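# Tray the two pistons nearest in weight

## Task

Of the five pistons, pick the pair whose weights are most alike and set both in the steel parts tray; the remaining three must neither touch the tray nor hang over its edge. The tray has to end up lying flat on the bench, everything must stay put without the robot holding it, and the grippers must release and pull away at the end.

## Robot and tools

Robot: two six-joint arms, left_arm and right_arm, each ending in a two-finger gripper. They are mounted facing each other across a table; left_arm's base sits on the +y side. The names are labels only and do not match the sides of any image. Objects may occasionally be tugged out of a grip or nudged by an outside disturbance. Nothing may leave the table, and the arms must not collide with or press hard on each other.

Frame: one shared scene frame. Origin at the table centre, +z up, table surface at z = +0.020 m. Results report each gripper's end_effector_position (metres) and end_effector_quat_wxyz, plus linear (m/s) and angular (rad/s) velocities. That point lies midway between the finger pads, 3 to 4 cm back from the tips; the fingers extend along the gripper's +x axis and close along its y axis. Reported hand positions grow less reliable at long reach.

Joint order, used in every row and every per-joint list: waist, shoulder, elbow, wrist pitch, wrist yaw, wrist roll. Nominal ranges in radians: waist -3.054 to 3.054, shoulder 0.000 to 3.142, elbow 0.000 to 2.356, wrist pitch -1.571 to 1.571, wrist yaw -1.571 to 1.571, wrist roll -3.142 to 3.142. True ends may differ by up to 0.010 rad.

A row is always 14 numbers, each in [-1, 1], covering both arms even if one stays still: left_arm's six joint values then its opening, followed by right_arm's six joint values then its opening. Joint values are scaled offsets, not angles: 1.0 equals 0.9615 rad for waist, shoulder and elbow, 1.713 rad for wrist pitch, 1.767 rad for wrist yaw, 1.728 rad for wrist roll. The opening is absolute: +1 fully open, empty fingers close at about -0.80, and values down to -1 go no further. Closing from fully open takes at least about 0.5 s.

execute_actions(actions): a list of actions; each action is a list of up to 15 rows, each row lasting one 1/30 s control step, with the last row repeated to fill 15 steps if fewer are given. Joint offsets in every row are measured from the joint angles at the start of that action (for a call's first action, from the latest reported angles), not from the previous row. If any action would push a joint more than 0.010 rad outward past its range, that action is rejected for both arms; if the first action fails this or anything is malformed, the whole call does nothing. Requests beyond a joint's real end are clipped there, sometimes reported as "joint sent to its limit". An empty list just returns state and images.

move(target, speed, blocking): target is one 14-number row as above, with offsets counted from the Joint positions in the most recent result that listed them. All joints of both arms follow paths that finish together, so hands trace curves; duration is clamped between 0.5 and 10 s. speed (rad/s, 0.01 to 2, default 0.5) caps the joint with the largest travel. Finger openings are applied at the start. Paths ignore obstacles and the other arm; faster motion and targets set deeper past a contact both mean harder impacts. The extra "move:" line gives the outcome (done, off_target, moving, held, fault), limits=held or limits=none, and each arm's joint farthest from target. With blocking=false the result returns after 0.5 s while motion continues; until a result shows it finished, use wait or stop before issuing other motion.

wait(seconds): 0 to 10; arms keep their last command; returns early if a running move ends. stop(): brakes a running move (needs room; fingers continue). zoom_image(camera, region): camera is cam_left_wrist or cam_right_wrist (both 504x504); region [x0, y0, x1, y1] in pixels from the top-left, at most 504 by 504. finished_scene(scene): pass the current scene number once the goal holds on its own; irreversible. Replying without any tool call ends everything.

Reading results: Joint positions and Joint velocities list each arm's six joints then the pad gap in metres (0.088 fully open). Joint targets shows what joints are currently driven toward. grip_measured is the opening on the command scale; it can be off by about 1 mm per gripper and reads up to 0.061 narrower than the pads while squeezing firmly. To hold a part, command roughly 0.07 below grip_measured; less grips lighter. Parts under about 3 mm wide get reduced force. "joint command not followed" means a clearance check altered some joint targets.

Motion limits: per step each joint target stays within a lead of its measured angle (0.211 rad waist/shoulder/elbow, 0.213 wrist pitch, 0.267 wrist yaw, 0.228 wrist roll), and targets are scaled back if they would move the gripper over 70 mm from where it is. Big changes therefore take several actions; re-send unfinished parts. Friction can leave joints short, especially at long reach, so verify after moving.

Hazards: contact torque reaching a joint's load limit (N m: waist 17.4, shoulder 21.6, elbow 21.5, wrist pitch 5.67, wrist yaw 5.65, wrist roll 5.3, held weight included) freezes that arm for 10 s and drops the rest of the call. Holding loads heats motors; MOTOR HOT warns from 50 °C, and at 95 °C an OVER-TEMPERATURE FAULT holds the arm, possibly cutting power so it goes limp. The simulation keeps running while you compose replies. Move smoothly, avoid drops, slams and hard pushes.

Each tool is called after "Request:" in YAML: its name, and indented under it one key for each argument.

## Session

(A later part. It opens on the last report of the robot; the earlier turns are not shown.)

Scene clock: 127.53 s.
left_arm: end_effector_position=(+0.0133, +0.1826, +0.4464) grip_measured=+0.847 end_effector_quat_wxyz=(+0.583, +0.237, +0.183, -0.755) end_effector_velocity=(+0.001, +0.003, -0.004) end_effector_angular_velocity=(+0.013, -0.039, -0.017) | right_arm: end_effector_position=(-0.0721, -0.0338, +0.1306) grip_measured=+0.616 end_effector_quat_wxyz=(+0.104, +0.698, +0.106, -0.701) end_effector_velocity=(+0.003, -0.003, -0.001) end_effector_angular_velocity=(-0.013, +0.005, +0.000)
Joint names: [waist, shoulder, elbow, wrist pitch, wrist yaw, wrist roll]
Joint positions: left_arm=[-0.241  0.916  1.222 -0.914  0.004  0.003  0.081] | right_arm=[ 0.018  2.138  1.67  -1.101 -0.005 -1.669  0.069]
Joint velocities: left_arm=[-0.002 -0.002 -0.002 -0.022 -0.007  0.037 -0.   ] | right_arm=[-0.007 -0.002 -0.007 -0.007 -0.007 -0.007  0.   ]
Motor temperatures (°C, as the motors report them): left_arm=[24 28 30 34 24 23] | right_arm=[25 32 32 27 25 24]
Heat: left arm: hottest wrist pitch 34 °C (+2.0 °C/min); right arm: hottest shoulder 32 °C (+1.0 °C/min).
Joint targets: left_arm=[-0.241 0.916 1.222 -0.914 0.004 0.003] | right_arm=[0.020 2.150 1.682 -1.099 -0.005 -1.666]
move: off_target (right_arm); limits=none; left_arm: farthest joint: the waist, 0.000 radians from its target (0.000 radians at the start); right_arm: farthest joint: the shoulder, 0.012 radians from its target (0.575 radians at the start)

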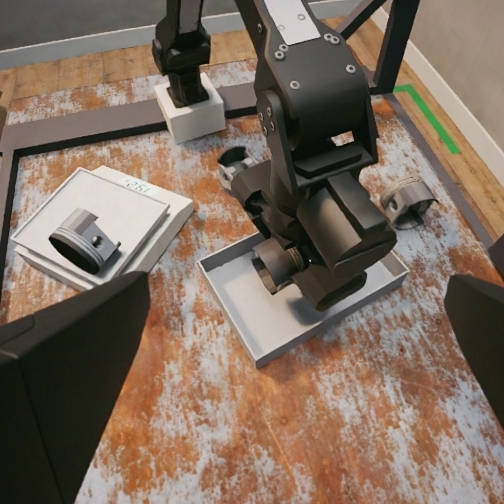

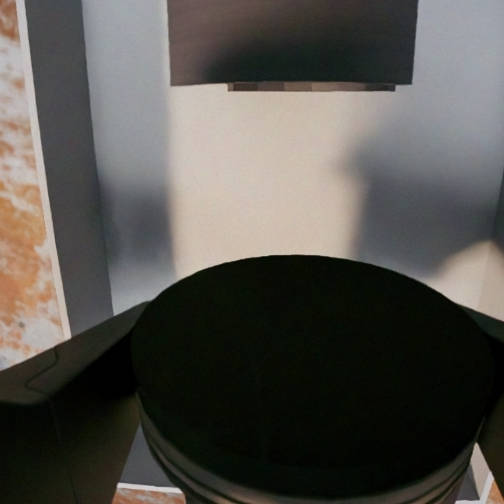

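Request:
move:
  target: [0,0,0,0,0,0,0.85,0,0.061,-0.1,0.081,0,0,0.53]
  speed: 0.2

Request:
move:
  target: [0,0,0,0,0,0,0.85,0,0,-0.026,0.012,0,0,0.53]
  speed: 0.04

Scene clock: 129.17 s.
left_arm: end_effector_position=(+0.0133, +0.1826, +0.4464) grip_measured=+0.847 end_effector_quat_wxyz=(+0.583, +0.237, +0.183, -0.755) end_effector_velocity=(+0.002, +0.001, -0.002) end_effector_angular_velocity=(+0.008, -0.000, +0.013) | right_arm: end_effector_position=(-0.0721, -0.0337, +0.0904) grip_measured=+0.616 end_effector_quat_wxyz=(+0.105, +0.698, +0.105, -0.701) end_effector_velocity=(+0.001, -0.004, -0.001) end_effector_angular_velocity=(-0.013, +0.005, +0.020)
Joint names: [waist, shoulder, elbow, wrist pitch, wrist yaw, wrist roll]
Joint positions: left_arm=[-0.241  0.916  1.222 -0.914  0.004  0.003  0.081] | right_arm=[ 0.018  2.185  1.579 -0.964 -0.005 -1.669  0.069]
Joint velocities: left_arm=[ 0.002 -0.002 -0.002 -0.007 -0.007 -0.007 -0.   ] | right_arm=[-0.002 -0.002 -0.007 -0.007 -0.007 -0.022 -0.   ]
Motor temperatures (°C, as the motors report them): left_arm=[24 28 30 34 24 23] | right_arm=[25 32 32 27 25 24]
Heat: left arm: hottest wrist pitch 34 °C (+2.0 °C/min); right arm: hottest shoulder 32 °C (+1.0 °C/min).
Joint targets: left_arm=[-0.241 0.916 1.222 -0.914 0.004 0.003] | right_arm=[0.018 2.196 1.574 -0.962 -0.005 -1.669]
move: off_target (right_arm); limits=none; left_arm: farthest joint: the waist, 0.000 radians from its target (0.000 radians at the start); right_arm: farthest joint: the shoulder, 0.012 radians from its target (0.059 radians at the start)

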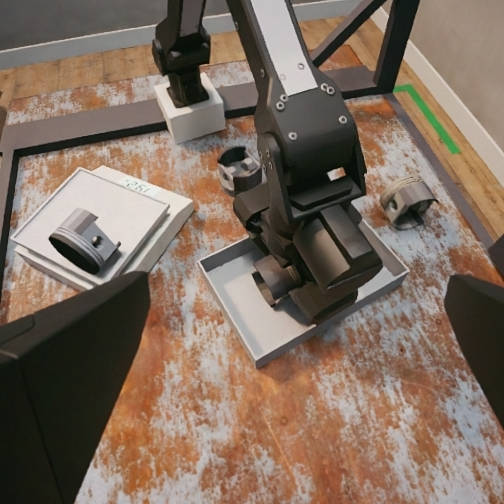

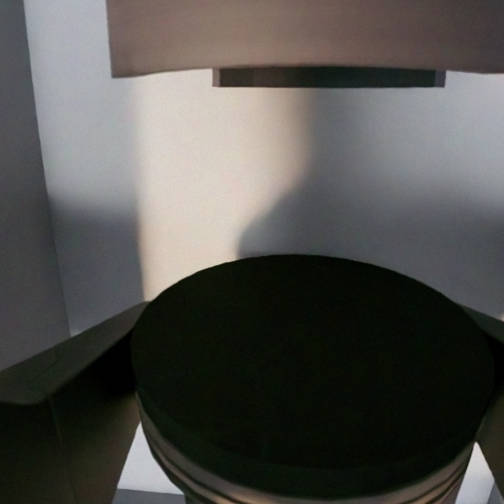

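Scene clock: 130.03 s.
left_arm: end_effector_position=(+0.0133, +0.1826, +0.4464) grip_measured=+0.847 end_effector_quat_wxyz=(+0.583, +0.237, +0.183, -0.755) end_effector_velocity=(-0.001, +0.001, -0.003) end_effector_angular_velocity=(+0.009, -0.013, -0.006) | right_arm: end_effector_position=(-0.0720, -0.0351, +0.0867) grip_measured=+0.616 end_effector_quat_wxyz=(+0.105, +0.698, +0.106, -0.701) end_effector_velocity=(+0.000, -0.002, +0.000) end_effector_angular_velocity=(-0.009, +0.006, +0.005)
Joint names: [waist, shoulder, elbow, wrist pitch, wrist yaw, wrist roll]
Joint positions: left_arm=[-0.241  0.916  1.222 -0.914  0.004  0.003  0.081] | right_arm=[ 0.019  2.185  1.563 -0.947 -0.005 -1.669  0.069]
Joint velocities: left_arm=[-0.007  0.002 -0.002 -0.007 -0.007  0.007 -0.   ] | right_arm=[-0.002 -0.002 -0.002 -0.007 -0.007 -0.007 -0.   ]
Motor temperatures (°C, as the motors report them): left_arm=[24 28 30 34 24 23] | right_arm=[25 32 32 27 25 24]
Heat: left arm: hottest wrist pitch 34 °C (+2.0 °C/min); right arm: hottest shoulder 32 °C (+1.0 °C/min).
Joint targets: left_arm=[-0.241 0.916 1.222 -0.914 0.004 0.003] | right_arm=[0.018 2.185 1.554 -0.943 -0.005 -1.669]
move: done; limits=none; left_arm: farthest joint: the waist, 0.000 radians from its target (0.000 radians at the start); right_arm: farthest joint: the elbow, 0.009 radians from its target (0.025 radians at the start)

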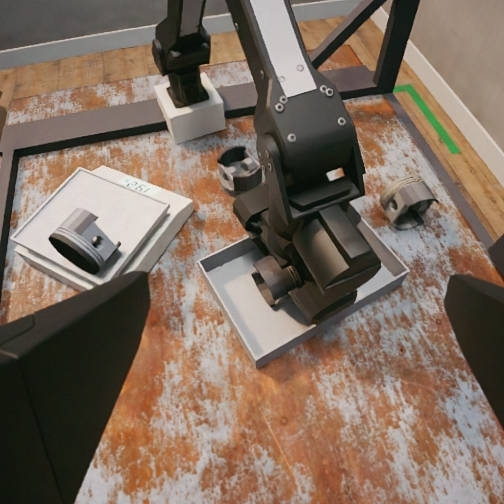

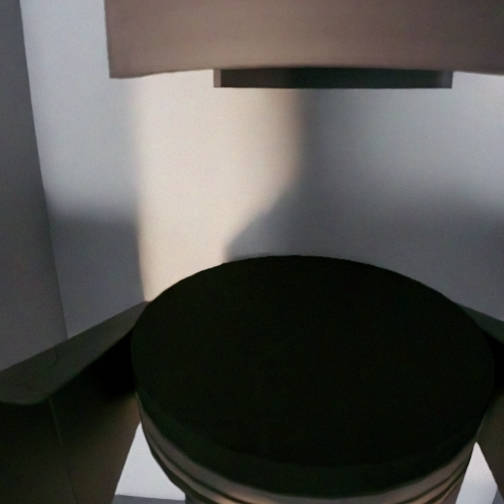

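Contact reached. Release, lift and retract.

Request:
execute_actions:
  actions:
    - [[0,0,0,0,0,0,0.85,0,0,0,0,0,0,0.57],[0,0,0,0,0,0,0.85,0,0,0,0,0,0,0.60],[0,0,0,0,0,0,0.85,0,0,0,0,0,0,0.63],[0,0,0,0,0,0,0.85,0,0,0,0,0,0,0.66],[0,0,0,0,0,0,0.85,0,0,0,0,0,0,0.70],[0,0,0,0,0,0,0.85,0,0,0,0,0,0,0.74],[0,0,0,0,0,0,0.85,0,0,0,0,0,0,0.78],[0,0,0,0,0,0,0.85,0,0,0,0,0,0,0.83],[0,0,0,0,0,0,0.85,0,0,0,0,0,0,0.88],[0,0,0,0,0,0,0.85,0,0,0,0,0,0,0.93]]

Request:
move:
  target: [0,0,0,0,0,0,0.85,0,-0.083,0.215,-0.158,0,0,0.93]
  speed: 0.4

Request:
move:
  target: [0,0,0,0,0,0,0.85,0,-0.75,-0.6,-0.08,0,0,0.93]
  speed: 0.7

Scene clock: 131.23 s.
left_arm: end_effector_position=(+0.0133, +0.1826, +0.4464) grip_measured=+0.847 end_effector_quat_wxyz=(+0.583, +0.237, +0.183, -0.755) end_effector_velocity=(+0.001, +0.000, -0.003) end_effector_angular_velocity=(+0.012, -0.001, +0.008) | right_arm: end_effector_position=(-0.0720, -0.0350, +0.0867) grip_measured=+0.898 end_effector_quat_wxyz=(+0.104, +0.698, +0.106, -0.701) end_effector_velocity=(+0.002, -0.002, +0.000) end_effector_angular_velocity=(-0.006, -0.009, +0.005)
Joint names: [waist, shoulder, elbow, wrist pitch, wrist yaw, wrist roll]
Joint positions: left_arm=[-0.241  0.916  1.222 -0.914  0.004  0.003  0.081] | right_arm=[ 0.019  2.185  1.563 -0.947 -0.005 -1.669  0.083]
Joint velocities: left_arm=[-0.002  0.002 -0.002 -0.007 -0.007 -0.007 -0.   ] | right_arm=[-0.002 -0.002 -0.002 -0.007  0.007 -0.007  0.013]
Motor temperatures (°C, as the motors report them): left_arm=[24 28 30 34 24 23] | right_arm=[25 33 32 27 25 24]
Heat: left arm: hottest wrist pitch 34 °C (+2.0 °C/min); right arm: hottest shoulder 33 °C (+2.0 °C/min).
Joint targets: left_arm=[-0.241 0.916 1.222 -0.914 0.004 0.003] | right_arm=[0.019 2.185 1.563 -0.947 -0.005 -1.669]

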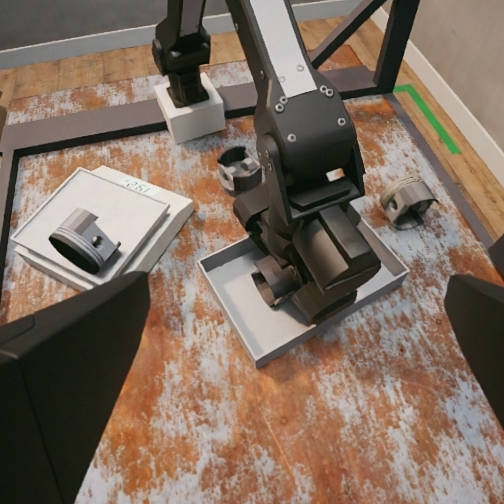

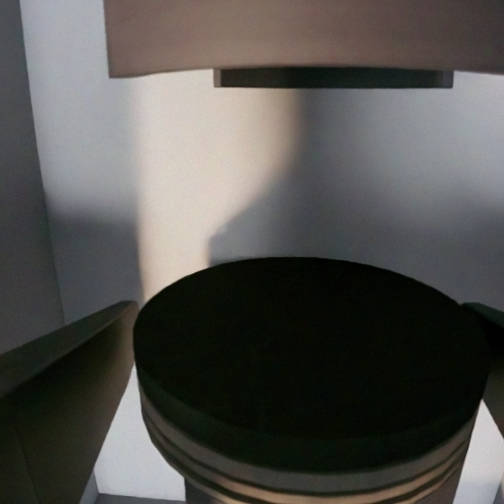

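Scene clock: 132.50 s.
left_arm: end_effector_position=(+0.0133, +0.1826, +0.4464) grip_measured=+0.847 end_effector_quat_wxyz=(+0.583, +0.237, +0.183, -0.755) end_effector_velocity=(+0.001, +0.002, -0.002) end_effector_angular_velocity=(+0.005, -0.012, -0.001) | right_arm: end_effector_position=(-0.0723, -0.0337, +0.1620) grip_measured=+0.928 end_effector_quat_wxyz=(+0.104, +0.698, +0.106, -0.701) end_effector_velocity=(+0.000, -0.002, +0.000) end_effector_angular_velocity=(-0.009, +0.006, +0.005)
Joint names: [waist, shoulder, elbow, wrist pitch, wrist yaw, wrist roll]
Joint positions: left_arm=[-0.241  0.916  1.222 -0.914  0.004  0.003  0.081] | right_arm=[ 0.019  2.116  1.763 -1.215 -0.005 -1.669  0.084]
Joint velocities: left_arm=[-0.002 -0.007 -0.007 -0.007 -0.007  0.007 -0.   ] | right_arm=[-0.002 -0.002 -0.002 -0.007 -0.007 -0.007  0.   ]
Motor temperatures (°C, as the motors report them): left_arm=[24 28 30 34 24 23] | right_arm=[25 33 32 27 25 24]
Heat: left arm: hottest wrist pitch 34 °C (+2.0 °C/min); right arm: hottest shoulder 33 °C (+2.0 °C/min).
Joint targets: left_arm=[-0.241 0.916 1.222 -0.914 0.004 0.003] | right_arm=[0.019 2.105 1.770 -1.217 -0.005 -1.669]
move: off_target (right_arm); limits=none; left_arm: farthest joint: the waist, 0.000 radians from its target (0.000 radians at the start); right_arm: farthest joint: the shoulder, 0.011 radians from its target (0.080 radians at the start)

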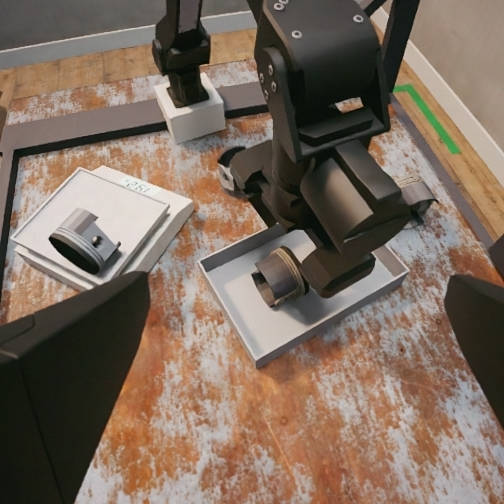

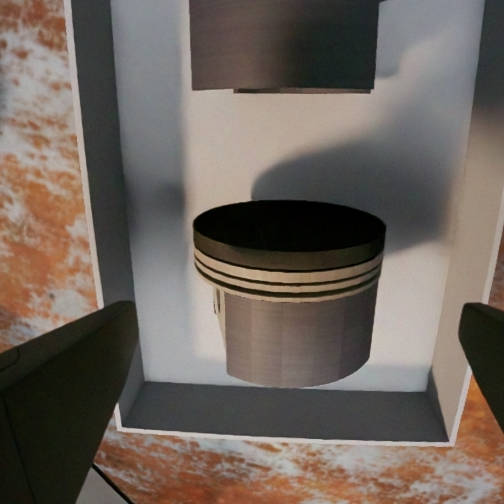

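Scene clock: 134.27 s.
left_arm: end_effector_position=(+0.0133, +0.1826, +0.4464) grip_measured=+0.847 end_effector_quat_wxyz=(+0.583, +0.237, +0.183, -0.755) end_effector_velocity=(+0.002, +0.001, -0.002) end_effector_angular_velocity=(+0.002, -0.023, -0.004) | right_arm: end_effector_position=(-0.0370, -0.2072, +0.2333) grip_measured=+0.928 end_effector_quat_wxyz=(+0.101, +0.697, +0.109, -0.701) end_effector_velocity=(+0.001, -0.003, -0.001) end_effector_angular_velocity=(-0.013, +0.005, +0.015)
Joint names: [waist, shoulder, elbow, wrist pitch, wrist yaw, wrist roll]
Joint positions: left_arm=[-0.241  0.916  1.222 -0.914  0.004  0.003  0.081] | right_arm=[ 0.019  1.404  1.196 -1.35  -0.005 -1.669  0.084]
Joint velocities: left_arm=[ 0.002 -0.002 -0.002 -0.007 -0.007  0.022 -0.   ] | right_arm=[-0.007 -0.002 -0.007 -0.007 -0.007 -0.022 -0.   ]
Motor temperatures (°C, as the motors report them): left_arm=[24 28 31 34 24 23] | right_arm=[25 33 32 27 25 24]
Heat: left arm: hottest wrist pitch 34 °C (+2.0 °C/min); right arm: hottest shoulder 33 °C (+2.0 °C/min).
Joint targets: left_arm=[-0.241 0.916 1.222 -0.914 0.004 0.003] | right_arm=[0.019 1.395 1.186 -1.352 -0.005 -1.669]
move: done; limits=none; left_arm: farthest joint: the waist, 0.000 radians from its target (0.000 radians at the start); right_arm: farthest joint: the elbow, 0.010 radians from its target (0.576 radians at the start)

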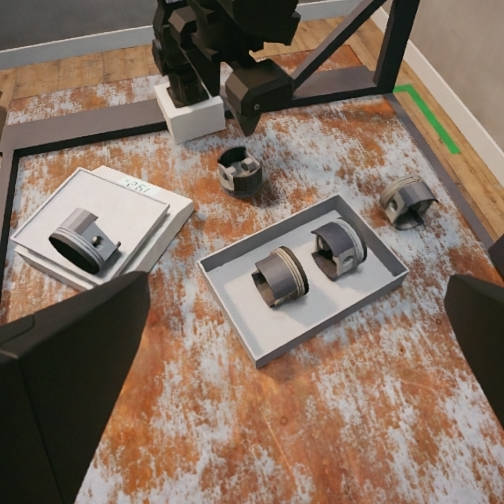

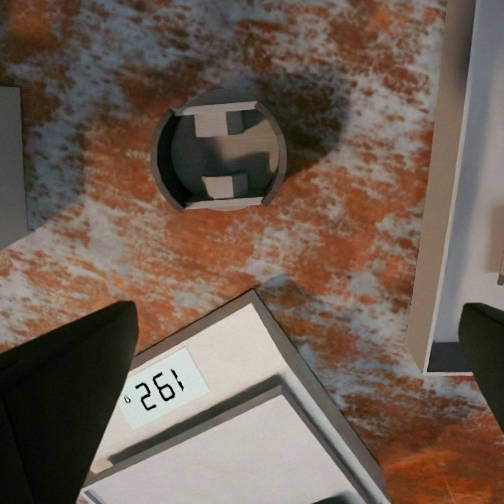

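Request:
execute_actions:
  actions: []

Scene clock: 134.77 s.
left_arm: end_effector_position=(+0.0133, +0.1826, +0.4464) grip_measured=+0.847 end_effector_quat_wxyz=(+0.583, +0.237, +0.183, -0.755) end_effector_velocity=(+0.001, +0.003, -0.006) end_effector_angular_velocity=(+0.027, -0.005, +0.008) | right_arm: end_effector_position=(-0.0370, -0.2073, +0.2332) grip_measured=+0.928 end_effector_quat_wxyz=(+0.101, +0.697, +0.109, -0.701) end_effector_velocity=(+0.000, +0.001, -0.000) end_effector_angular_velocity=(+0.009, -0.006, -0.005)
Joint names: [waist, shoulder, elbow, wrist pitch, wrist yaw, wrist roll]
Joint positions: left_arm=[-0.241  0.916  1.222 -0.914  0.004  0.003  0.081] | right_arm=[ 0.019  1.404  1.195 -1.35  -0.005 -1.669  0.084]
Joint velocities: left_arm=[-0.002 -0.002 -0.007 -0.022 -0.007 -0.007 -0.   ] | right_arm=[ 0.002 -0.002 -0.002  0.007  0.007  0.007 -0.   ]
Motor temperatures (°C, as the motors report them): left_arm=[24 28 31 34 24 23] | right_arm=[25 33 32 27 25 24]
Heat: left arm: hottest wrist pitch 34 °C (+2.0 °C/min); right arm: hottest shoulder 33 °C (+2.0 °C/min).
Joint targets: left_arm=[-0.241 0.916 1.222 -0.914 0.004 0.003] | right_arm=[0.019 1.395 1.186 -1.352 -0.005 -1.669]

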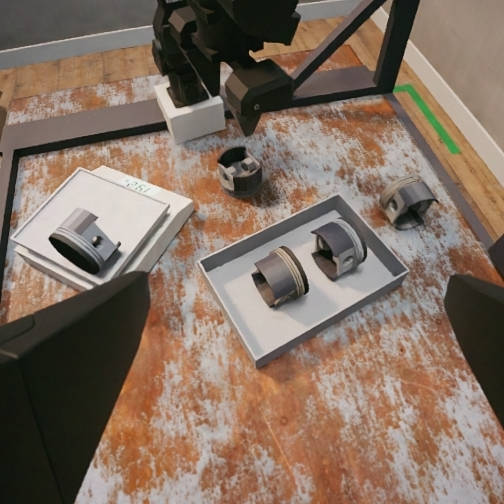

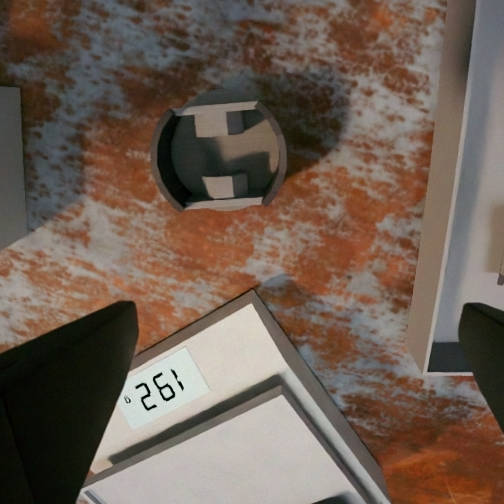

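Request:
finished_scene:
  scene: 2

The scene is finished: the task was done.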